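# Tip croutons onto plate, return pan to hot plate

## Task

Move all the croutons out of the frying pan so they end up on the dinner plate (dropping or tipping them onto it is fine); afterwards put the pan back down flat, centred on the hot plate. Both the hot plate and the dinner plate have to finish lying flat on the table, and nothing may count as done if it stays in place only because the robot holds it. At the end, release everything and pull the hand away.

## Robot and tools

Robot: one arm (shoulder pan, shoulder lift, elbow, wrist 1, wrist 2, wrist 3) carrying a five-finger right hand. The only camera is cam_wrist (896x504), mounted on the hand. A reference image of the hand is available through show_instructions.

Frames. The scene frame has its origin on the table surface straight below the arm base, +z up, and +y to the left when facing along +x. Reported positions are in metres, orientation as end_effector_quat_wxyz, velocities in m/s and rad/s. The base may be tilted, and printed positions get less accurate at long reach. The hand point sits 0.05 m in front of the palm, where index pad and thumb tip meet in a pinch. Its +z runs along the straightened fingers (fingertips 0.06 to 0.07 m beyond it), +y points out of the palm, +x crosses the palm away from the thumb. Sideways the hand extends 0.08 m on the little-finger side, and 0.02 m (thumb swung in front) up to 0.09 m on the thumb side. A wrist bracket on the little-finger side reaches 0.03 m past the point along +y and 0.11 m across; it can collide.

Row format (used by both movement tools): one list of 14 numbers, each in [-1, 1], for the single arm: dx, dy, dz, rx, ry, rz, little, ring, middle, index, thumb_bend, thumb_turn, force_limit, speed. The first six are an offset, not a pose: a displacement of the hand point relative to its measured pose at the start of the action (for a call's first action, the pose in the scene's latest result), expressed in the hand point's own axes. 1.0 equals 0.6 m for dx, dy, dz and 180 degrees for the rotation vector rx, ry, rz. Every row in an action is measured from that same start, not chained. Finger numbers are absolute targets: +1 straight/open, -1 curled fully; thumb_bend +1 straight, -1 bent; thumb_turn +1 beside the palm, -1 across in front of it. A pinch is roughly index -0.22, thumb_bend -0.75, thumb_turn -0.57. force_limit maps -1..+1 to about 0..10 N at the fingertip (0..15 N for the two thumb motors) and only stops closing motion. speed maps -1..+1 to near zero..full; full speed sweeps a finger's range in 0.6 s. Use -0.9 or lower for a gentle grip. Wrapping the whole hand (thumb turned in first) suits objects 0.035 to 0.08 m wide, which then lie across the palm toward the wrist.

execute_actions(actions): a list of actions; each action is a table of up to 15 rows, one per 1/30 s control step; short tables repeat their final row to fill 15 steps. An empty list just returns state and images. Per step the commanded pose is clipped to within 100 mm and 16 degrees of the measured pose, so large offsets need several actions; after an action the arm continues to the last clipped pose only. Results include step readings of end_effector_position; HELD marks a step partly blocked.

move(target, speed, stop_force, blocking): drives the hand point in a straight line toward one row given as offsets from the pose in the latest result that has one. speed is in m/s, 0.002 to 0.5 (default 0.25); rotation is capped at twice that in rad/s. Paths last 0.5 to 10 s. Hand numbers are sent at the start. stop_force (N, 9 to 40, not before 0.2 s of scene time) ends the path when push against the motion rises that much; then the hand backs up two steps and holds. Use it only on slow, non-rotating approaches, and omit it when leaving a surface. blocking=false returns after 0.5 s; check with wait(0), and no other motion command is accepted until the move ends; it cannot combine with stop_force. The move: line reports the ending (done, contact, off_target, moving, held, fault) and limits (paced = pose clipped, held = some steps blocked, after which the arm may rush).

wait(seconds): 0 to 10, lets time pass holding the last command; returns early if a move finishes. stop(): brakes a running move, needing some room. zoom_image(camera, region): camera "cam_wrist", region [x0, y0, x1, y1] in pixels from the top-left, at most 504 by 504. show_instructions(): shows reference images. finished_scene(scene): ends the current scene, given its number; irreversible, and the result tells whether the goal was met.

Result lines: hand_measured, hand_stopped_by (moving, target, force, stalled, fault), hand_load_n (positive means pushed open) list six values in row order. A dropped object shows as loads near 0. "Hand target" is where the controller currently drives the hand point. "pose unreachable" means the clearance check altered the command. Wrist force/torque are in the hand's axes, noisy (offset up to about 4 N), saturating near 50 N. Motors lock once at target or force limit; resend the same numbers to keep a grip, send more closed with higher force_limit to squeeze, more open to loosen.

Avoid: the arm is stiff, so pressing even slightly past contact can trigger a fault. A joint torque at its limit (wrist joints 25.7 N m, others 138 N m, held weight included) or 150 N external force stops the arm for 10 s. Motors near 85 °C brake the arm; warnings start at 70 °C. Move slowly near objects, never drop or slam the pan, keep everything on the table, and leave the plates and pan resting on their own before releasing and backing off.

Each tool is called by a JSON object that holds its "name" and its "arguments".

Reference images:

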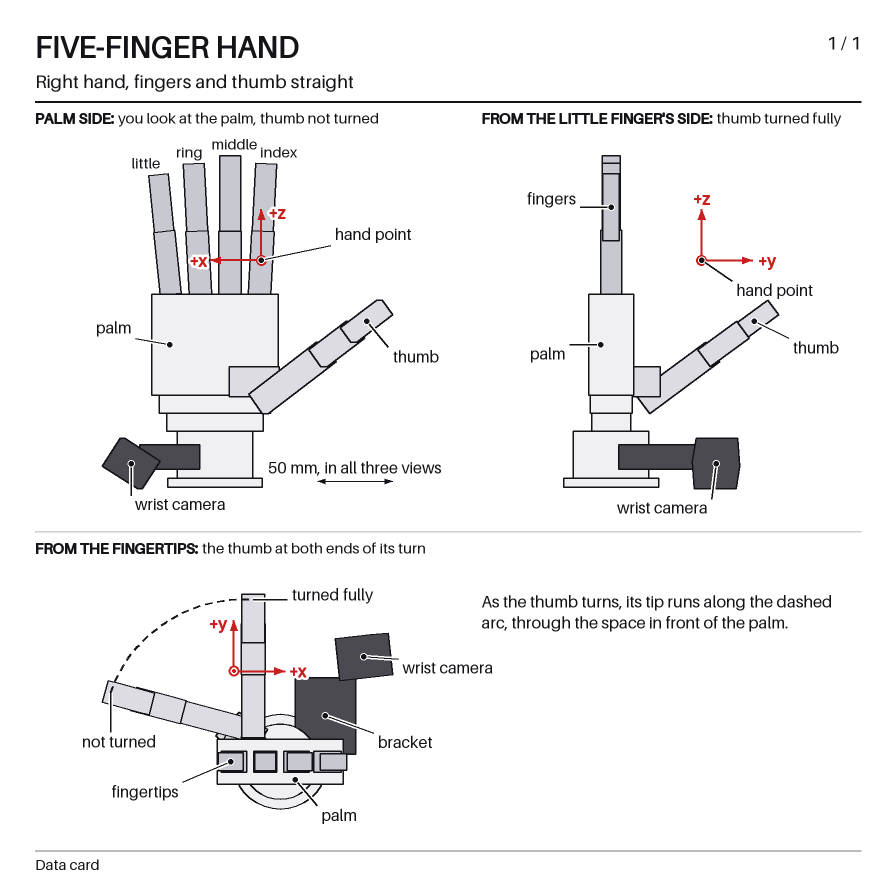

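## Session

{"name": "execute_actions", "arguments": {"actions": []}}

Scene clock: 0.00 s.
end_effector_position=(+0.6683, -0.4430, +0.3031) hand_measured=(+1.000, +1.000, +1.000, +1.000, +1.000, +1.000) hand_load_n=(+0.0, +0.0, +0.0, +0.0, +0.0, +0.0) hand_stopped_by=(target, target, target, target, target, target) hand_force_limit=0.00 hand_speed=-0.80 end_effector_quat_wxyz=(-0.478, +0.578, -0.327, +0.575) end_effector_velocity=(-0.000, -0.000, +0.001) end_effector_angular_velocity=(-0.002, -0.001, -0.000)
Joint positions: [-1.09  -1.59   1.656 -0.634  0.342 -3.644]
Joint velocities: [ 0.    -0.001  0.    -0.    -0.    -0.001]
Motor temperatures (°C, as the motors report them): [28 28 28 33 38 36]
Wrist force (N, on the end effector, along its own x y z axes, offset not removed): no reading
Wrist torque (N m, same axes, about the end effector's origin, offset not removed): no reading
Hand target: +0.668, -0.443, +0.303; -0.478, +0.578, -0.327, +0.575

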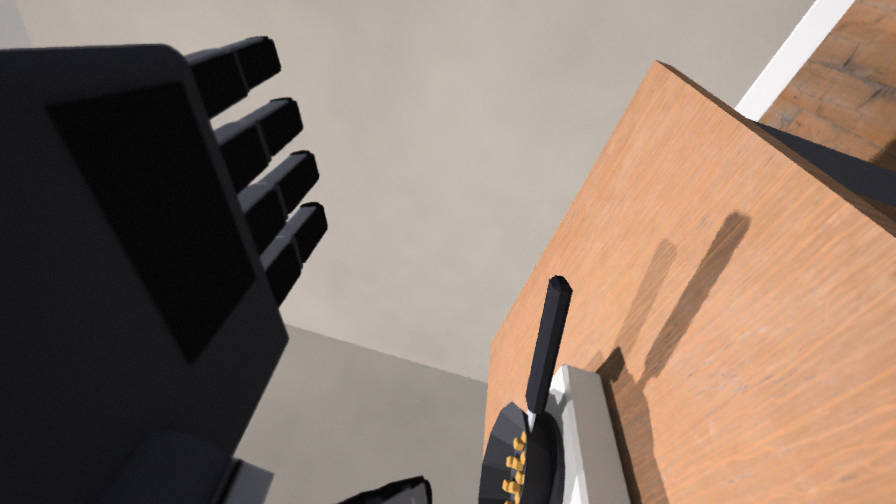

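{"name": "move", "arguments": {"target": [-0.2,-0.25,0.05,-0.3,0,0,1,1,1,1,1,1,0,0.5], "speed": 0.3}}

Scene clock: 19.80 s.
end_effector_position=(+0.6560, -0.2773, +0.4031) hand_measured=(+1.000, +1.000, +1.000, +1.000, +1.000, +1.000) hand_load_n=(+0.0, +0.0, +0.0, +0.0, +0.0, +0.0) hand_stopped_by=(target, target, target, target, target, target) hand_force_limit=0.00 hand_speed=0.50 end_effector_quat_wxyz=(-0.163, +0.732, -0.552, +0.364) end_effector_velocity=(-0.000, +0.000, -0.000) end_effector_angular_velocity=(+0.001, +0.007, -0.002)
Joint positions: [-0.219 -1.458  1.253  0.528  1.964 -4.111]
Joint velocities: [ 0.003  0.006 -0.008  0.008  0.008  0.004]
Motor temperatures (°C, as the motors report them): [28 28 28 33 38 36]
Wrist force (N, on the end effector, along its own x y z axes, offset not removed): [0.1 -2.3 0.8]
Wrist torque (N m, same axes, about the end effector's origin, offset not removed): [-0.07 -0.28 -0.08]
Hand target: +0.656, -0.277, +0.403; -0.163, +0.732, -0.552, +0.364
Off the commanded pose: 0.001 m, 0 deg.
move: done
camera_calibration (this result's frames):
cam_wrist: T_world_to_cam=[[-0.697201, -0.276342, -0.661472, 0.647596], [-0.426844, 0.901346, 0.073346, 0.502486], [0.575947, 0.333482, -0.746374, 0.147985], [0, 0, 0, 1]] pos_world=[0.580756, -0.323306, 0.501964]

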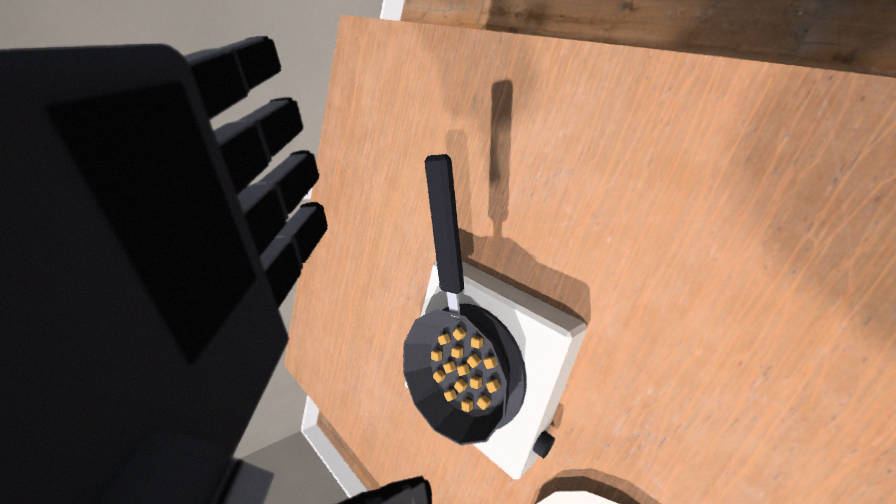

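{"name": "move", "arguments": {"target": [-0.39,-0.14,-0.07,-0.08,0,0,1,1,1,1,1,1,0,0.5], "speed": 0.3}}

Scene clock: 36.90 s.
end_effector_position=(+0.6548, -0.0260, +0.4029) hand_measured=(+1.000, +1.000, +1.000, +1.000, +1.000, +1.000) hand_load_n=(+0.0, +0.0, +0.0, +0.0, +0.0, +0.0) hand_stopped_by=(target, target, target, target, target, target) hand_force_limit=0.00 hand_speed=0.50 end_effector_quat_wxyz=(-0.070, +0.747, -0.593, +0.293) end_effector_velocity=(+0.000, +0.001, +0.000) end_effector_angular_velocity=(+0.004, +0.009, -0.003)
Joint positions: [ 0.25  -0.977  0.986  0.768  2.55  -3.638]
Joint velocities: [ 0.001  0.012 -0.019  0.025  0.001  0.018]
Motor temperatures (°C, as the motors report them): [28 28 28 33 38 36]
Wrist force (N, on the end effector, along its own x y z axes, offset not removed): [-2.1 -2.8 -2.0]
Wrist torque (N m, same axes, about the end effector's origin, offset not removed): [-0.05 0.45 -0.11]
Hand target: +0.655, -0.026, +0.403; -0.069, +0.747, -0.593, +0.293
Off the commanded pose: 0.001 m, 0 deg.
move: done
camera_calibration (this result's frames):
cam_wrist: T_world_to_cam=[[-0.851674, -0.225897, -0.472886, 0.742534], [-0.321046, 0.938087, 0.130084, 0.184285], [0.414223, 0.262607, -0.871468, 0.219138], [0, 0, 0, 1]] pos_world=[0.600789, -0.0626857, 0.518133]

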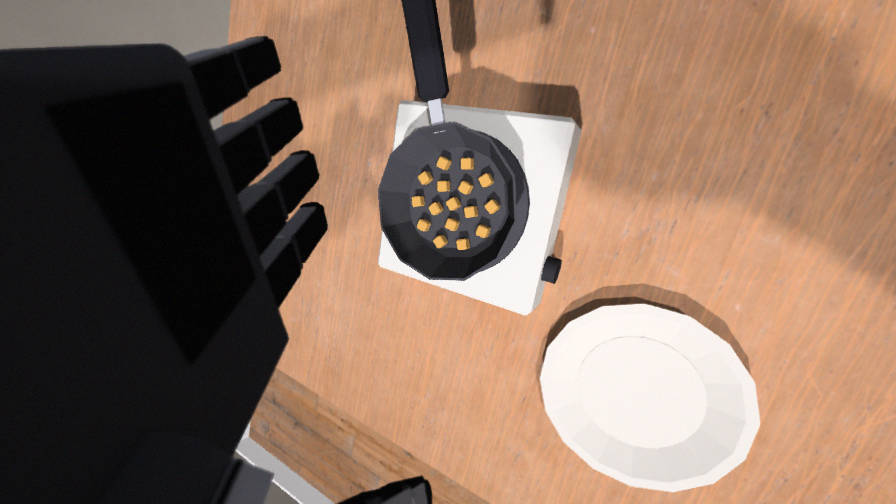

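{"name": "move", "arguments": {"target": [0.165,0.097,0.39,0.356,-0.071,0.007,1,1,1,1,1,-1,0,0.5], "speed": 0.3}}

{"name": "move", "arguments": {"target": [-0.051,0.162,0.03,0,0,0,1,1,1,1,1,-1,0,0.5], "speed": 0.15}}

Scene clock: 101.13 s.
end_effector_position=(+0.7400, -0.1902, +0.2201) hand_measured=(+1.000, +1.000, +1.000, +1.000, +1.000, -1.000) hand_load_n=(+0.0, +0.0, +0.0, +0.0, +0.0, +0.0) hand_stopped_by=(target, target, target, target, target, target) hand_force_limit=0.00 hand_speed=0.50 end_effector_quat_wxyz=(-0.520, +0.616, -0.345, +0.480) end_effector_velocity=(+0.001, -0.001, +0.001) end_effector_angular_velocity=(+0.003, -0.009, +0.001)
Joint positions: [-0.686 -1.325  1.714 -0.399  0.662 -4.045]
Joint velocities: [-0.002  0.001 -0.    -0.012 -0.009  0.009]
Motor temperatures (°C, as the motors report them): [28 28 28 33 38 36]
Wrist force (N, on the end effector, along its own x y z axes, offset not removed): [1.6 -3.4 1.5]
Wrist torque (N m, same axes, about the end effector's origin, offset not removed): [-0.63 -0.53 0.15]
Hand target: +0.740, -0.190, +0.220; -0.520, +0.616, -0.345, +0.480
Off the commanded pose: 0.001 m, 0 deg.
move: done
camera_calibration (this result's frames):
cam_wrist: T_world_to_cam=[[0.0532057, -0.160219, -0.985647, 0.147366], [-0.740923, 0.655409, -0.146533, 0.707287], [0.669479, 0.738085, -0.0838384, -0.204093], [0, 0, 0, 1]] pos_world=[0.652841, -0.289313, 0.231782]

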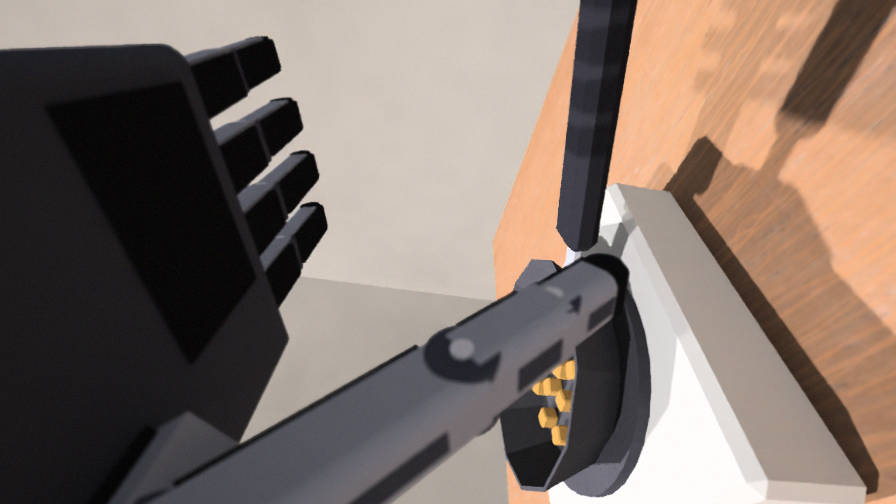

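Scene clock: 102.30 s.
end_effector_position=(+0.7553, -0.1781, +0.1187) hand_measured=(+1.000, +1.000, +1.000, +1.000, +1.000, -1.000) hand_load_n=(+0.0, +0.0, +0.0, +0.0, +0.0, +0.0) hand_stopped_by=(target, target, target, target, target, target) hand_force_limit=0.00 hand_speed=0.50 end_effector_quat_wxyz=(-0.520, +0.616, -0.345, +0.480) end_effector_velocity=(+0.001, -0.000, -0.000) end_effector_angular_velocity=(+0.000, -0.000, -0.000)
Joint positions: [-0.726 -1.125  1.67  -0.556  0.622 -4.044]
Joint velocities: [-0.     0.002 -0.002 -0.001 -0.     0.001]
Motor temperatures (°C, as the motors report them): [28 28 28 33 38 36]
Wrist force (N, on the end effector, along its own x y z axes, offset not removed): [2.9 2.6 0.0]
Wrist torque (N m, same axes, about the end effector's origin, offset not removed): [0.64 -0.62 0.42]
Hand target: +0.755, -0.178, +0.119; -0.520, +0.616, -0.345, +0.480
Off the commanded pose: 0.000 m, 0 deg.
move: done
camera_calibration (this result's frames):
cam_wrist: T_world_to_cam=[[0.0532358, -0.160199, -0.985648, 0.0485033], [-0.7409, 0.655433, -0.146545, 0.695798], [0.669502, 0.738068, -0.0837989, -0.231854], [0, 0, 0, 1]] pos_world=[0.668161, -0.277154, 0.130344]

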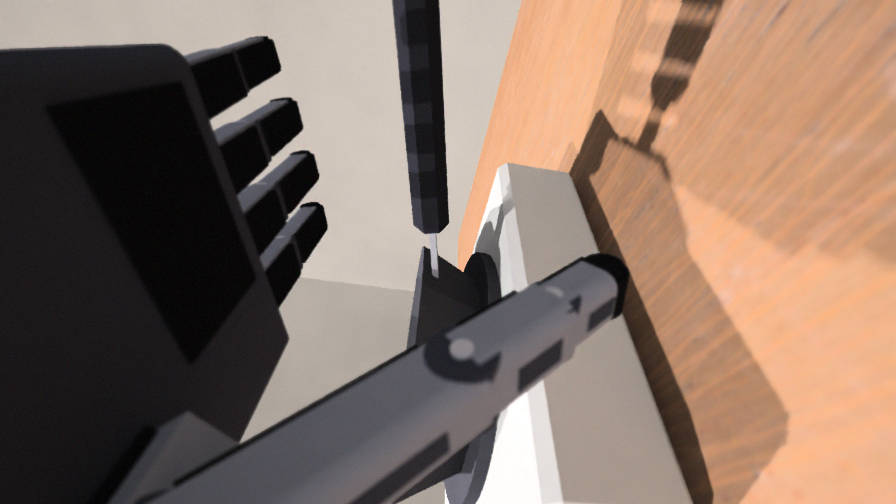

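{"name": "move", "arguments": {"target": [0,0.022,0.235,0,0,0.01,1,1,1,1,1,-1,0,0.5], "speed": 0.1}}

Scene clock: 110.97 s.
end_effector_position=(+0.8903, -0.1375, +0.1063) hand_measured=(+1.000, +1.000, +1.000, +1.000, +1.000, -1.000) hand_load_n=(+0.0, +0.0, +0.0, +0.0, +0.0, +0.0) hand_stopped_by=(target, target, target, target, target, target) hand_force_limit=0.00 hand_speed=0.50 end_effector_quat_wxyz=(-0.527, +0.611, -0.355, +0.472) end_effector_velocity=(+0.002, -0.001, +0.001) end_effector_angular_velocity=(-0.002, -0.001, +0.000)
Joint positions: [-0.556 -0.854  1.237 -0.391  0.792 -4.016]
Joint velocities: [ 0.001  0.002 -0.007  0.004  0.001 -0.002]
Motor temperatures (°C, as the motors report them): [28 28 28 33 38 36]
Wrist force (N, on the end effector, along its own x y z axes, offset not removed): [-0.5 -1.3 1.2]
Wrist torque (N m, same axes, about the end effector's origin, offset not removed): [-0.31 -0.12 0.15]
Hand target: +0.890, -0.137, +0.106; -0.527, +0.611, -0.355, +0.472
Off the commanded pose: 0.000 m, 0 deg.
move: done
camera_calibration (this result's frames):
cam_wrist: T_world_to_cam=[[0.0435768, -0.130795, -0.990451, 0.0487549], [-0.742268, 0.659321, -0.119725, 0.766303], [0.668685, 0.740398, -0.0683536, -0.35377], [0, 0, 0, 1]] pos_world=[0.803238, -0.236932, 0.115853]

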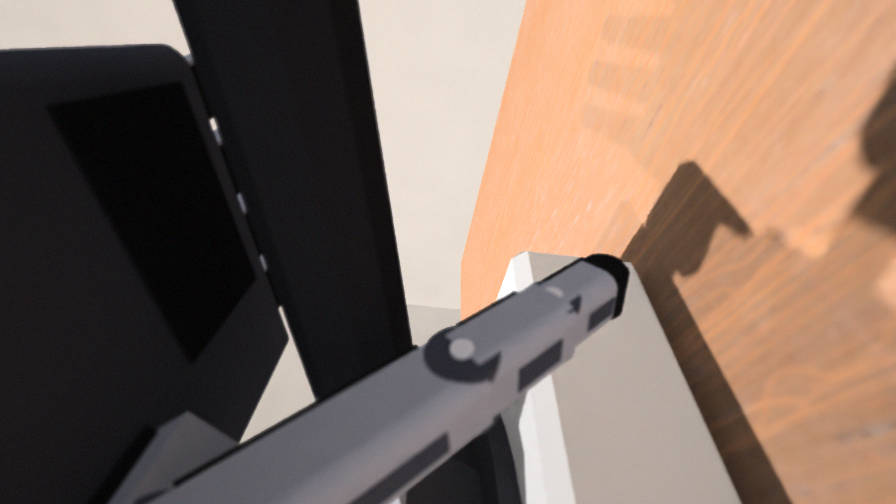

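{"name": "move", "arguments": {"target": [0,0.018,0.006,0,0,0,1,1,1,1,1,-1,0,0.5], "speed": 0.02, "stop_force": 10}}

{"name": "move", "arguments": {"target": [0,0,0,0,0,0,-1,-1,-1,-1,1,-1,1,-0.3]}}

{"name": "move", "arguments": {"target": [0,0,0,0,0,0,-1,-1,-1,-1,-1,-1,1,0]}}

Scene clock: 118.97 s.
end_effector_position=(+0.8944, -0.1385, +0.0959) hand_measured=(+1.000, +1.000, +1.000, +1.000, +1.000, -1.000) hand_load_n=(+0.0, +0.0, +0.0, +0.0, +0.0, +0.0) hand_stopped_by=(target, target, target, target, target, target) hand_force_limit=0.00 hand_speed=0.50 end_effector_quat_wxyz=(-0.527, +0.611, -0.355, +0.472) end_effector_velocity=(+0.001, +0.000, -0.002) end_effector_angular_velocity=(-0.000, -0.000, -0.000)
Joint positions: [-0.561 -0.83   1.213 -0.391  0.787 -4.016]
Joint velocities: [-0.001  0.004 -0.003 -0.001 -0.001 -0.   ]
Motor temperatures (°C, as the motors report them): [28 28 28 33 38 36]
Wrist force (N, on the end effector, along its own x y z axes, offset not removed): [-2.2 1.8 1.8]
Wrist torque (N m, same axes, about the end effector's origin, offset not removed): [0.21 0.13 -0.01]
Hand target: +0.894, -0.138, +0.096; -0.527, +0.611, -0.355, +0.472
Off the commanded pose: 0.000 m, 0 deg.
move: done
camera_calibration (this result's frames):
cam_wrist: T_world_to_cam=[[0.0436466, -0.130838, -0.990443, 0.0380367], [-0.742225, 0.659354, -0.119809, 0.768733], [0.668728, 0.74036, -0.0683324, -0.356559], [0, 0, 0, 1]] pos_world=[0.807354, -0.237909, 0.10541]

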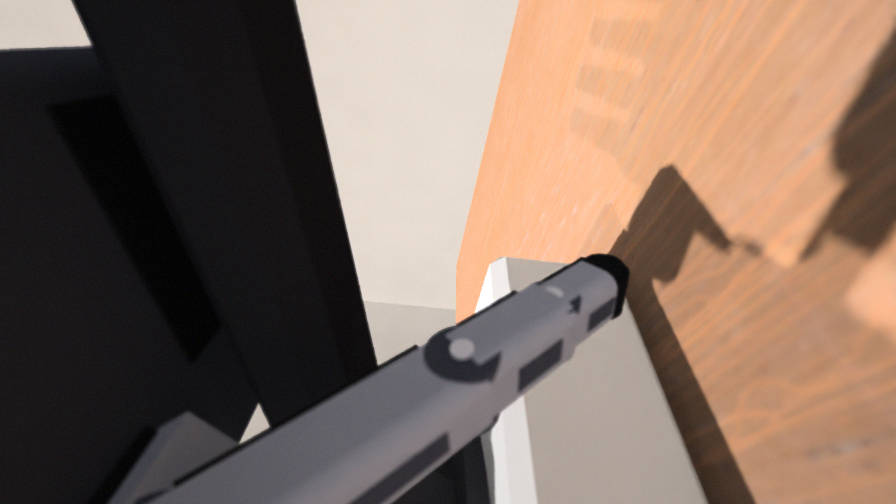

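Scene clock: 120.97 s.
end_effector_position=(+0.8944, -0.1385, +0.0958) hand_measured=(-1.000, -1.000, -1.000, -1.000, +1.000, -1.000) hand_load_n=(+0.0, +0.0, +0.0, +1.0, +0.0, +0.0) hand_stopped_by=(target, target, target, target, target, target) hand_force_limit=1.00 hand_speed=-0.30 end_effector_quat_wxyz=(-0.527, +0.611, -0.355, +0.472) end_effector_velocity=(+0.000, -0.000, +0.001) end_effector_angular_velocity=(-0.001, -0.002, +0.000)
Joint positions: [-0.561 -0.83   1.213 -0.391  0.787 -4.016]
Joint velocities: [ 0.    -0.001  0.     0.    -0.001 -0.001]
Motor temperatures (°C, as the motors report them): [28 28 28 33 38 36]
Wrist force (N, on the end effector, along its own x y z axes, offset not removed): [-1.4 0.7 3.4]
Wrist torque (N m, same axes, about the end effector's origin, offset not removed): [0.09 0.00 -0.03]
Hand target: +0.894, -0.138, +0.096; -0.527, +0.611, -0.355, +0.472
Off the commanded pose: 0.000 m, 0 deg.
move: done
camera_calibration (this result's frames):
cam_wrist: T_world_to_cam=[[0.0436433, -0.130835, -0.990443, 0.0380314], [-0.742227, 0.659352, -0.119804, 0.768735], [0.668726, 0.740363, -0.0683328, -0.356544], [0, 0, 0, 1]] pos_world=[0.807346, -0.237919, 0.105402]

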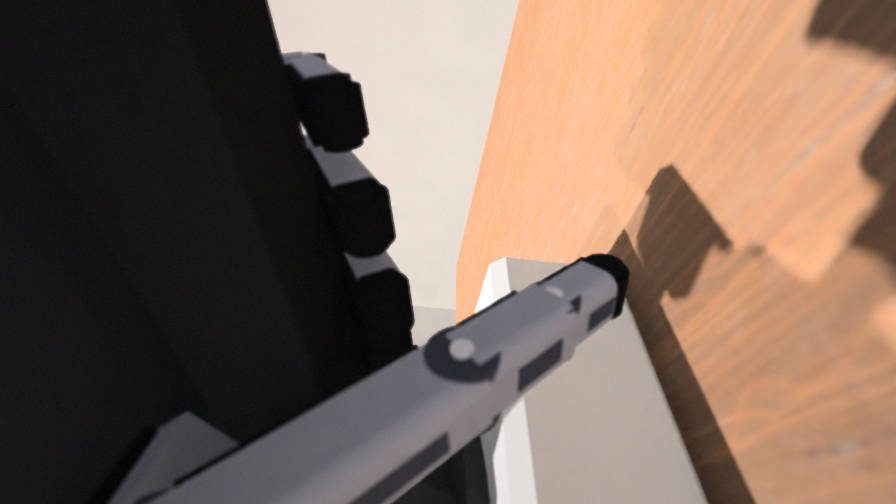

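Scene clock: 122.33 s.
end_effector_position=(+0.8944, -0.1385, +0.0958) hand_measured=(-1.000, -1.000, -1.000, -1.000, -0.090, -1.000) hand_load_n=(+0.0, +0.0, -2.0, +0.5, +15.5, +4.5) hand_stopped_by=(target, target, target, target, force, target) hand_force_limit=1.00 hand_speed=0.00 end_effector_quat_wxyz=(-0.527, +0.611, -0.355, +0.472) end_effector_velocity=(+0.000, -0.000, +0.000) end_effector_angular_velocity=(-0.000, -0.001, +0.000)
Joint positions: [-0.561 -0.83   1.213 -0.391  0.787 -4.016]
Joint velocities: [ 0.    -0.001  0.    -0.    -0.001 -0.   ]
Motor temperatures (°C, as the motors report them): [28 28 28 33 38 36]
Wrist force (N, on the end effector, along its own x y z axes, offset not removed): [1.1 2.6 1.3]
Wrist torque (N m, same axes, about the end effector's origin, offset not removed): [0.42 -0.51 0.15]
Hand target: +0.894, -0.139, +0.096; -0.527, +0.611, -0.355, +0.472
Off the commanded pose: 0.000 m, 0 deg.
move: done
camera_calibration (this result's frames):
cam_wrist: T_world_to_cam=[[0.0436287, -0.13084, -0.990443, 0.0380399], [-0.742218, 0.659364, -0.119798, 0.76873], [0.668737, 0.740351, -0.0683443, -0.356552], [0, 0, 0, 1]] pos_world=[0.807345, -0.237922, 0.1054]

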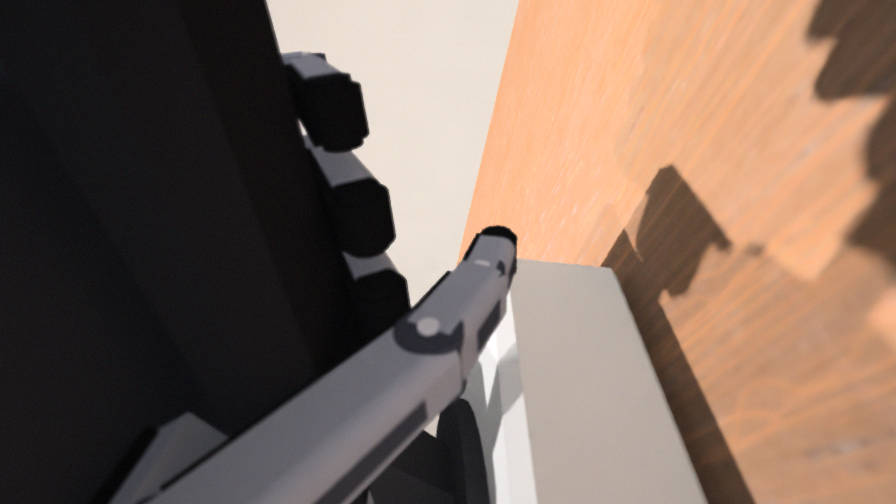

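{"name": "execute_actions", "arguments": {"actions": [[[0,0,0,0,0,0,-1,-1,-1,-1,0.8,-1,1,0.5]],[[0,0,0,0,0,0,-1,-1,0.3,0.3,0.8,-1,1,0.5]],[[0,0,0,0,0,0,-1,-1,0.3,0.3,-1,-1,1,0.3]],[[0,0,0,0,0,0,-1,-1,0.3,0.3,-1,-1,1,0.3]]]}}

{"name": "move", "arguments": {"target": [0,0,0,0,0,0,-1,-1,-1,-1,-1,-1,1,0]}}

Scene clock: 135.73 s.
end_effector_position=(+0.8944, -0.1385, +0.0958) hand_measured=(-1.000, -1.000, +0.300, +0.300, -0.426, -1.000) hand_load_n=(+0.0, +0.5, +0.0, +0.0, +0.5, +0.5) hand_stopped_by=(target, target, target, target, moving, target) hand_force_limit=1.00 hand_speed=0.30 end_effector_quat_wxyz=(-0.527, +0.611, -0.355, +0.472) end_effector_velocity=(+0.000, -0.000, +0.001) end_effector_angular_velocity=(-0.000, -0.001, -0.001)
Joint positions: [-0.561 -0.83   1.213 -0.391  0.787 -4.016]
Joint velocities: [-0.    -0.001  0.    -0.001 -0.     0.   ]
Motor temperatures (°C, as the motors report them): [28 28 28 33 38 36]
Wrist force (N, on the end effector, along its own x y z axes, offset not removed): [0.5 1.7 3.5]
Wrist torque (N m, same axes, about the end effector's origin, offset not removed): [0.04 -0.29 0.05]
Hand target: +0.894, -0.139, +0.096; -0.527, +0.611, -0.355, +0.472
Off the commanded pose: 0.000 m, 0 deg.
Step readings (end_effector_position; steps 1 to 15: 1st action; 16 to 30: 2nd action; 31 to 45: 3rd action; 46 to 60: 4th action):
0: (+0.8944, -0.1385, +0.0958)
1: (+0.8944, -0.1385, +0.0958)
2: (+0.8944, -0.1385, +0.0958)
4: (+0.8944, -0.1385, +0.0958)
8: (+0.8944, -0.1385, +0.0958)
15: (+0.8944, -0.1385, +0.0958)
16: (+0.8944, -0.1385, +0.0958)
17: (+0.8944, -0.1385, +0.0958)
19: (+0.8944, -0.1385, +0.0958)
23: (+0.8944, -0.1385, +0.0958)
30: (+0.8944, -0.1385, +0.0958)
31: (+0.8944, -0.1385, +0.0958)
32: (+0.8944, -0.1385, +0.0958)
34: (+0.8944, -0.1385, +0.0958)
38: (+0.8944, -0.1385, +0.0958)
45: (+0.8944, -0.1385, +0.0958)
46: (+0.8944, -0.1385, +0.0958)
47: (+0.8944, -0.1385, +0.0958)
49: (+0.8944, -0.1385, +0.0958)
53: (+0.8944, -0.1385, +0.0958)
60: end_effector_position above
camera_calibration (this result's frames):
cam_wrist: T_world_to_cam=[[0.0436451, -0.130834, -0.990443, 0.0380323], [-0.742226, 0.659353, -0.119805, 0.768735], [0.668727, 0.740362, -0.0683307, -0.356544], [0, 0, 0, 1]] pos_world=[0.807346, -0.237921, 0.105404]

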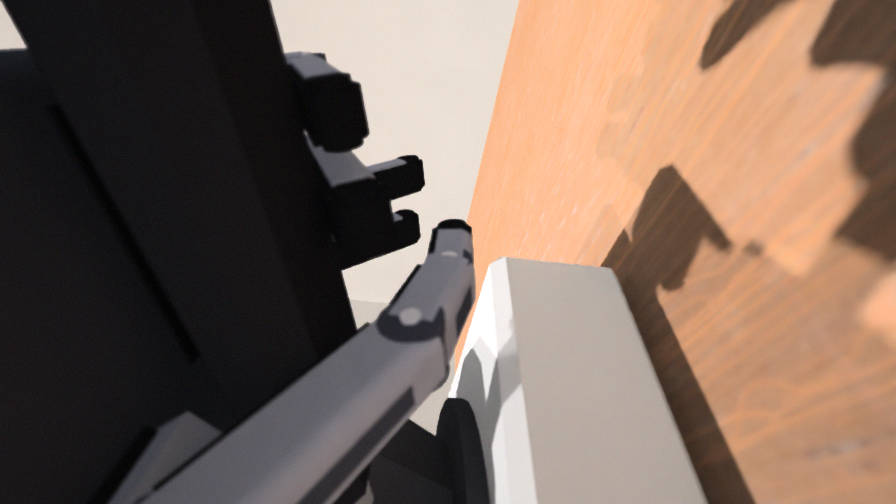

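Scene clock: 136.43 s.
end_effector_position=(+0.8944, -0.1385, +0.0958) hand_measured=(-1.000, -1.000, -0.244, -0.276, -0.936, -1.000) hand_load_n=(+0.0, +0.5, +11.5, +13.0, +15.0, -2.5) hand_stopped_by=(target, target, force, force, force, target) hand_force_limit=1.00 hand_speed=0.00 end_effector_quat_wxyz=(-0.527, +0.611, -0.355, +0.472) end_effector_velocity=(-0.000, +0.000, +0.001) end_effector_angular_velocity=(+0.001, -0.000, +0.001)
Joint positions: [-0.561 -0.83   1.213 -0.391  0.787 -4.016]
Joint velocities: [ 0.    -0.001  0.     0.    -0.001  0.   ]
Motor temperatures (°C, as the motors report them): [28 28 28 33 38 36]
Wrist force (N, on the end effector, along its own x y z axes, offset not removed): [-3.5 1.9 -3.8]
Wrist torque (N m, same axes, about the end effector's origin, offset not removed): [0.35 0.50 -0.10]
Hand target: +0.894, -0.139, +0.096; -0.527, +0.611, -0.355, +0.472
Off the commanded pose: 0.000 m, 0 deg.
move: done
camera_calibration (this result's frames):
cam_wrist: T_world_to_cam=[[0.0436449, -0.130834, -0.990443, 0.0380324], [-0.742226, 0.659353, -0.119805, 0.768735], [0.668727, 0.740362, -0.0683307, -0.356544], [0, 0, 0, 1]] pos_world=[0.807346, -0.237921, 0.105404]

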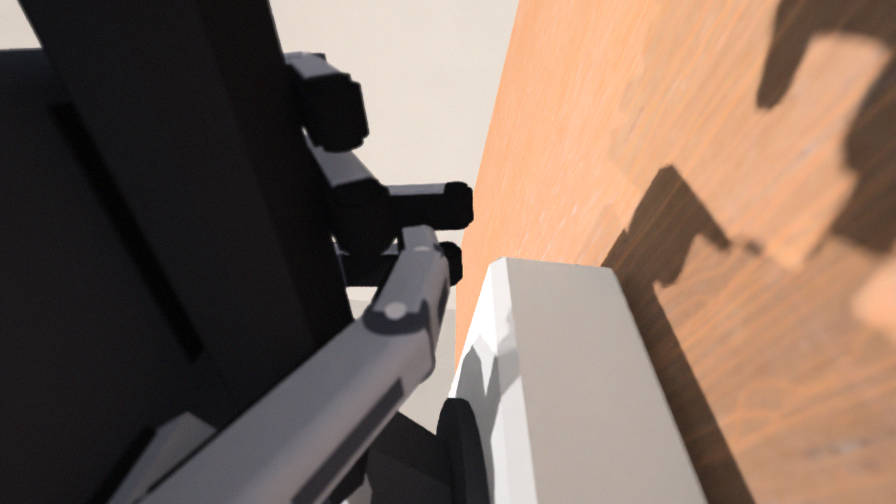

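{"name": "execute_actions", "arguments": {"actions": [[[0,0,0,0,0,0,-1,-1,0,0.2,0.2,-1,1,0.8]],[[0,0,0,0,0,0,-1,-1,0,0.2,0.2,-0.45,1,0.8]],[[0,0,0,0,0,0,-1,-1,-1,0.2,0.2,-0.45,1,0.8]],[[0,0,0,0,0,0,-1,-1,-1,0.2,-1,-0.45,1,0.8]],[[0,0,0,0,0,0,-1,-1,-1,0.2,-1,-0.45,1,0.8]]]}}

Scene clock: 154.60 s.
end_effector_position=(+0.8944, -0.1385, +0.0958) hand_measured=(-1.000, -1.000, -1.000, +0.200, -1.000, -0.450) hand_load_n=(+0.0, +0.0, +0.5, +0.0, +0.5, +0.0) hand_stopped_by=(target, target, target, target, target, target) hand_force_limit=1.00 hand_speed=0.80 end_effector_quat_wxyz=(-0.527, +0.611, -0.355, +0.472) end_effector_velocity=(-0.000, +0.000, -0.000) end_effector_angular_velocity=(+0.000, +0.000, +0.001)
Joint positions: [-0.561 -0.83   1.213 -0.391  0.787 -4.016]
Joint velocities: [-0.     0.     0.     0.    -0.001 -0.   ]
Motor temperatures (°C, as the motors report them): [28 28 28 33 38 36]
Wrist force (N, on the end effector, along its own x y z axes, offset not removed): [-1.7 2.5 2.4]
Wrist torque (N m, same axes, about the end effector's origin, offset not removed): [-0.06 0.23 0.06]
Hand target: +0.894, -0.139, +0.096; -0.527, +0.611, -0.355, +0.472
Off the commanded pose: 0.000 m, 0 deg.
Step readings (end_effector_position; steps 1 to 15: 1st action; 16 to 30: 2nd action; 31 to 45: 3rd action; 46 to 60: 4th action; 61 to 75: 5th action):
0: (+0.8944, -0.1385, +0.0958)
1: (+0.8944, -0.1385, +0.0958)
2: (+0.8944, -0.1385, +0.0958)
4: (+0.8944, -0.1385, +0.0958)
8: (+0.8944, -0.1385, +0.0958)
15: (+0.8944, -0.1385, +0.0958)
16: (+0.8944, -0.1385, +0.0958)
17: (+0.8944, -0.1385, +0.0958)
19: (+0.8944, -0.1385, +0.0958)
23: (+0.8944, -0.1385, +0.0958)
30: (+0.8944, -0.1385, +0.0958)
31: (+0.8944, -0.1385, +0.0958)
32: (+0.8944, -0.1385, +0.0958)
34: (+0.8944, -0.1385, +0.0958)
38: (+0.8944, -0.1385, +0.0958)
45: (+0.8944, -0.1385, +0.0958)
46: (+0.8944, -0.1385, +0.0958)
47: (+0.8944, -0.1385, +0.0958)
49: (+0.8944, -0.1385, +0.0958)
53: (+0.8944, -0.1385, +0.0958)
60: (+0.8944, -0.1385, +0.0958)
61: (+0.8944, -0.1385, +0.0958)
62: (+0.8944, -0.1385, +0.0958)
64: (+0.8944, -0.1385, +0.0958)
68: (+0.8944, -0.1385, +0.0958)
75: end_effector_position above
camera_calibration (this result's frames):
cam_wrist: T_world_to_cam=[[0.0436447, -0.130833, -0.990443, 0.0380325], [-0.742226, 0.659353, -0.119805, 0.768735], [0.668726, 0.740362, -0.0683305, -0.356544], [0, 0, 0, 1]] pos_world=[0.807346, -0.23792, 0.105404]

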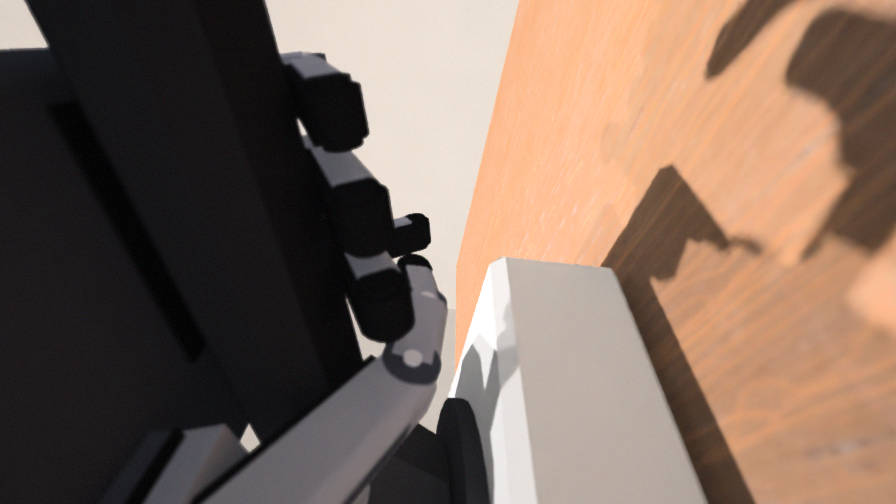

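{"name": "execute_actions", "arguments": {"actions": [[[0,0,0,0,0,0,-1,-1,-1,0.2,0.2,-0.45,1,0.8]],[[0,0,0,0,0,0,-1,-1,-1,0.2,0.2,0,1,0.8]],[[0,0,0,0,0,0,-1,-1,-1,-1,0.2,0,1,0.8]],[[0,0,0,0,0,0,-1,-1,-1,-1,-1,0,1,0.8]],[[0,0,0,0,0,0,-1,-1,-1,-1,-1,0,1,0.8]]]}}

Scene clock: 172.97 s.
end_effector_position=(+0.8944, -0.1385, +0.0958) hand_measured=(-1.000, -1.000, -1.000, -1.000, -0.880, +0.000) hand_load_n=(+0.0, +0.0, +0.0, -2.5, +16.0, +7.0) hand_stopped_by=(target, target, target, target, force, target) hand_force_limit=1.00 hand_speed=0.80 end_effector_quat_wxyz=(-0.527, +0.611, -0.355, +0.472) end_effector_velocity=(+0.001, -0.001, +0.001) end_effector_angular_velocity=(-0.001, -0.002, -0.001)
Joint positions: [-0.561 -0.83   1.213 -0.391  0.787 -4.016]
Joint velocities: [-0.    -0.002 -0.    -0.001 -0.     0.001]
Motor temperatures (°C, as the motors report them): [28 28 28 33 38 36]
Wrist force (N, on the end effector, along its own x y z axes, offset not removed): [-0.4 3.0 2.5]
Wrist torque (N m, same axes, about the end effector's origin, offset not removed): [0.13 -0.19 -0.51]
Hand target: +0.894, -0.139, +0.096; -0.527, +0.611, -0.355, +0.472
Off the commanded pose: 0.000 m, 0 deg.
Step readings (end_effector_position; steps 1 to 15: 1st action; 16 to 30: 2nd action; 31 to 45: 3rd action; 46 to 60: 4th action; 61 to 75: 5th action):
0: (+0.8944, -0.1385, +0.0958)
1: (+0.8944, -0.1385, +0.0958)
2: (+0.8944, -0.1385, +0.0958)
4: (+0.8944, -0.1385, +0.0958)
8: (+0.8944, -0.1385, +0.0958)
15: (+0.8944, -0.1385, +0.0958)
16: (+0.8944, -0.1385, +0.0958)
17: (+0.8944, -0.1385, +0.0958)
19: (+0.8944, -0.1385, +0.0958)
23: (+0.8944, -0.1385, +0.0958)
30: (+0.8944, -0.1385, +0.0958)
31: (+0.8944, -0.1385, +0.0958)
32: (+0.8944, -0.1385, +0.0958)
34: (+0.8944, -0.1385, +0.0958)
38: (+0.8944, -0.1385, +0.0958)
45: (+0.8944, -0.1385, +0.0958)
46: (+0.8944, -0.1385, +0.0958)
47: (+0.8944, -0.1385, +0.0958)
49: (+0.8944, -0.1385, +0.0958)
53: (+0.8944, -0.1385, +0.0958)
60: (+0.8944, -0.1385, +0.0958)
61: (+0.8944, -0.1385, +0.0958)
62: (+0.8944, -0.1385, +0.0958)
64: (+0.8944, -0.1385, +0.0958)
68: (+0.8944, -0.1385, +0.0958)
75: end_effector_position above
camera_calibration (this result's frames):
cam_wrist: T_world_to_cam=[[0.0436448, -0.130834, -0.990443, 0.0380324], [-0.742226, 0.659354, -0.119805, 0.768735], [0.668727, 0.740362, -0.0683308, -0.356544], [0, 0, 0, 1]] pos_world=[0.807346, -0.237921, 0.105404]

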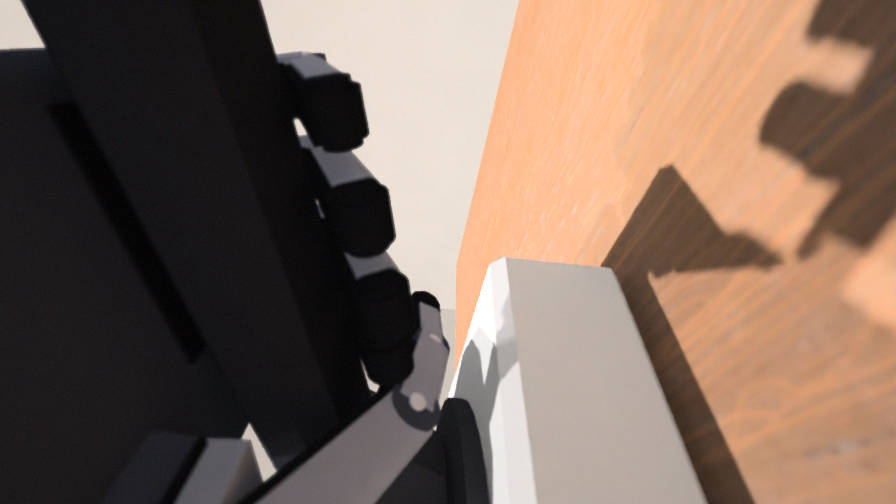

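{"name": "execute_actions", "arguments": {"actions": [[[0,0,0,0,0,0,-1,-1,-1,-1,0,0,1,0.8]],[[0,0,0,0,0,0,-1,-1,-1,-1,0,0.4,1,0.8]],[[0,0,0,0,0,0,-1,-1,-1,-1,-1,0.4,1,0.8]],[[0,0,0,0,0,0,-1,-1,-1,-1,-1,0.4,1,0.8]]]}}

Scene clock: 183.90 s.
end_effector_position=(+0.8944, -0.1385, +0.0958) hand_measured=(-1.000, -1.000, -1.000, -1.000, -0.980, +0.398) hand_load_n=(+0.0, +0.0, +0.0, +4.0, +11.5, -16.5) hand_stopped_by=(target, target, target, target, stalled, target) hand_force_limit=1.00 hand_speed=0.80 end_effector_quat_wxyz=(-0.527, +0.611, -0.355, +0.472) end_effector_velocity=(+0.000, -0.001, -0.000) end_effector_angular_velocity=(-0.001, +0.000, -0.002)
Joint positions: [-0.561 -0.83   1.213 -0.391  0.787 -4.016]
Joint velocities: [-0.    -0.     0.    -0.001  0.001 -0.   ]
Motor temperatures (°C, as the motors report them): [28 28 28 33 38 36]
Wrist force (N, on the end effector, along its own x y z axes, offset not removed): [-1.8 6.0 -1.4]
Wrist torque (N m, same axes, about the end effector's origin, offset not removed): [0.29 -0.03 -0.64]
Hand target: +0.894, -0.138, +0.096; -0.527, +0.611, -0.355, +0.472
Off the commanded pose: 0.000 m, 0 deg.
Step readings (end_effector_position; steps 1 to 15: 1st action; 16 to 30: 2nd action; 31 to 45: 3rd action; 46 to 60: 4th action):
0: (+0.8944, -0.1385, +0.0958)
1: (+0.8944, -0.1385, +0.0958)
2: (+0.8944, -0.1385, +0.0958)
4: (+0.8944, -0.1385, +0.0958)
8: (+0.8944, -0.1385, +0.0958)
15: (+0.8944, -0.1385, +0.0958)
16: (+0.8944, -0.1385, +0.0958)
17: (+0.8944, -0.1385, +0.0958)
19: (+0.8944, -0.1385, +0.0958)
23: (+0.8944, -0.1385, +0.0958)
30: (+0.8944, -0.1385, +0.0958)
31: (+0.8944, -0.1385, +0.0958)
32: (+0.8944, -0.1385, +0.0958)
34: (+0.8944, -0.1385, +0.0958)
38: (+0.8944, -0.1385, +0.0958)
45: (+0.8944, -0.1385, +0.0958)
46: (+0.8944, -0.1385, +0.0958)
47: (+0.8944, -0.1385, +0.0958)
49: (+0.8944, -0.1385, +0.0958)
53: (+0.8944, -0.1385, +0.0958)
60: end_effector_position above
camera_calibration (this result's frames):
cam_wrist: T_world_to_cam=[[0.0436399, -0.13083, -0.990444, 0.0380358], [-0.742229, 0.659352, -0.119798, 0.768733], [0.668724, 0.740364, -0.0683316, -0.356542], [0, 0, 0, 1]] pos_world=[0.807344, -0.237918, 0.105402]

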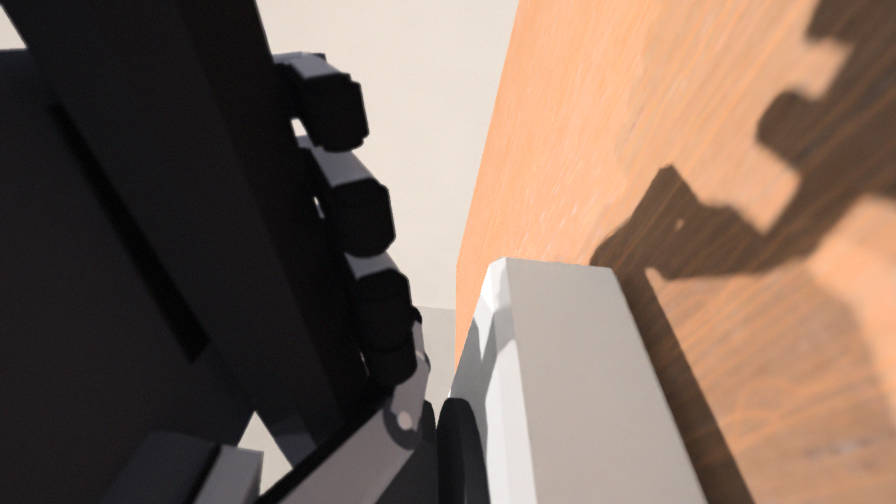

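{"name": "move", "arguments": {"target": [0.014,-0.066,0,0,0,0,-1,-1,-1,-1,-1,0.4,1,0.8], "speed": 0.05}}

Scene clock: 190.40 s.
end_effector_position=(+0.8942, -0.1386, +0.1362) hand_measured=(-1.000, -1.000, -1.000, -1.000, -0.980, +0.398) hand_load_n=(+0.0, +0.0, +0.0, +4.0, +11.5, -16.5) hand_stopped_by=(target, target, target, target, stalled, target) hand_force_limit=1.00 hand_speed=0.80 end_effector_quat_wxyz=(-0.527, +0.611, -0.355, +0.472) end_effector_velocity=(-0.000, +0.000, +0.001) end_effector_angular_velocity=(+0.000, +0.001, +0.001)
Joint positions: [-0.533 -0.891  1.233 -0.351  0.815 -4.016]
Joint velocities: [ 0.001 -0.001  0.     0.003  0.001 -0.   ]
Motor temperatures (°C, as the motors report them): [28 28 28 33 38 36]
Wrist force (N, on the end effector, along its own x y z axes, offset not removed): [-4.0 5.7 0.8]
Wrist torque (N m, same axes, about the end effector's origin, offset not removed): [0.12 0.27 -0.88]
Hand target: +0.894, -0.139, +0.136; -0.527, +0.611, -0.355, +0.472
Off the commanded pose: 0.000 m, 0 deg.
move: done
camera_calibration (this result's frames):
cam_wrist: T_world_to_cam=[[0.0436244, -0.130856, -0.990441, 0.0780206], [-0.742242, 0.659337, -0.119803, 0.773589], [0.668711, 0.740373, -0.0683634, -0.353574], [0, 0, 0, 1]] pos_world=[0.807225, -0.238069, 0.145782]

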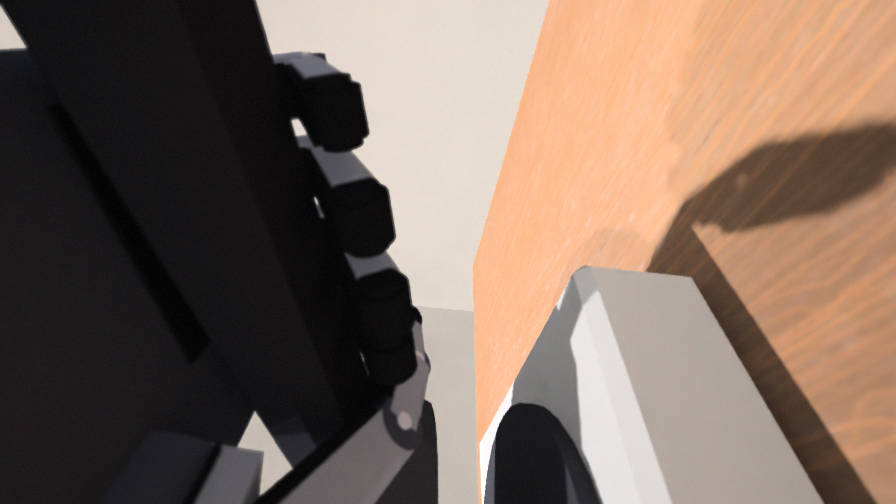

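{"name": "move", "arguments": {"target": [-0.215,-0.103,-0.3575,0,0,-0.03,-1,-1,-1,-1,-1,0.4,1,0.8], "speed": 0.15}}

{"name": "move", "arguments": {"target": [0,0,0,0,0,-0.137,-1,-1,-1,-1,-1,0.4,1,0.8], "speed": 0.12}}

Scene clock: 214.27 s.
end_effector_position=(+0.6472, -0.0728, +0.1696) hand_measured=(-1.000, -1.000, -1.000, -1.000, -0.980, +0.398) hand_load_n=(+0.0, +0.0, +0.0, +4.0, +11.5, -16.0) hand_stopped_by=(target, target, target, target, stalled, target) hand_force_limit=1.00 hand_speed=0.80 end_effector_quat_wxyz=(-0.505, +0.627, -0.326, +0.496) end_effector_velocity=(-0.002, +0.000, -0.000) end_effector_angular_velocity=(+0.002, +0.001, -0.001)
Joint positions: [-0.66  -1.336  2.129 -0.803  0.689 -4.108]
Joint velocities: [-0.002 -0.002  0.005 -0.003 -0.001  0.002]
Motor temperatures (°C, as the motors report them): [28 28 28 33 38 36]
Wrist force (N, on the end effector, along its own x y z axes, offset not removed): [-2.8 8.1 -1.4]
Wrist torque (N m, same axes, about the end effector's origin, offset not removed): [0.70 0.17 -0.43]
Hand target: +0.647, -0.073, +0.170; -0.505, +0.627, -0.326, +0.496
Off the commanded pose: 0.001 m, 0 deg.
move: done
camera_calibration (this result's frames):
cam_wrist: T_world_to_cam=[[0.072287, -0.218801, -0.973088, 0.102552], [-0.737426, 0.645184, -0.199851, 0.560216], [0.671549, 0.732027, -0.114711, -0.229407], [0, 0, 0, 1]] pos_world=[0.559762, -0.171072, 0.185436]

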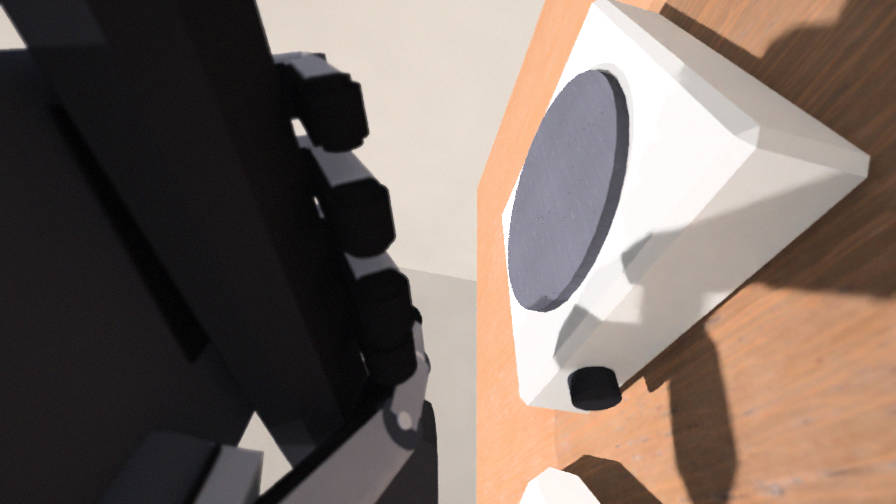

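Scene clock: 216.43 s.
end_effector_position=(+0.6472, -0.0728, +0.1695) hand_measured=(-1.000, -1.000, -1.000, -1.000, -0.980, +0.398) hand_load_n=(+0.0, +0.0, +0.0, +4.0, +12.0, -15.5) hand_stopped_by=(target, target, target, target, stalled, target) hand_force_limit=1.00 hand_speed=0.80 end_effector_quat_wxyz=(-0.387, +0.682, -0.184, +0.592) end_effector_velocity=(+0.000, -0.001, -0.000) end_effector_angular_velocity=(-0.007, -0.002, -0.001)
Joint positions: [-0.621 -1.318  2.176 -0.867  0.727 -4.539]
Joint velocities: [ 0.     0.001 -0.    -0.001  0.001 -0.007]
Motor temperatures (°C, as the motors report them): [28 28 28 33 38 36]
Wrist force (N, on the end effector, along its own x y z axes, offset not removed): [-2.8 3.0 -0.5]
Wrist torque (N m, same axes, about the end effector's origin, offset not removed): [0.04 -0.11 -0.47]
Hand target: +0.647, -0.073, +0.170; -0.387, +0.682, -0.184, +0.593
Off the commanded pose: 0.000 m, 0 deg.
move: done
camera_calibration (this result's frames):
cam_wrist: T_world_to_cam=[[0.191132, -0.584624, -0.788469, -0.0323712], [-0.687419, 0.49367, -0.532677, 0.573228], [0.70066, 0.64382, -0.307525, -0.221968], [0, 0, 0, 1]] pos_world=[0.555759, -0.159003, 0.211561]

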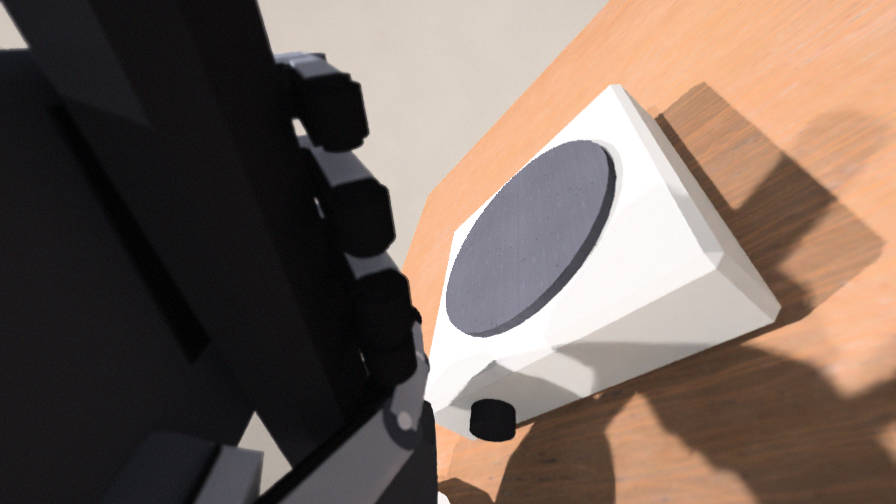

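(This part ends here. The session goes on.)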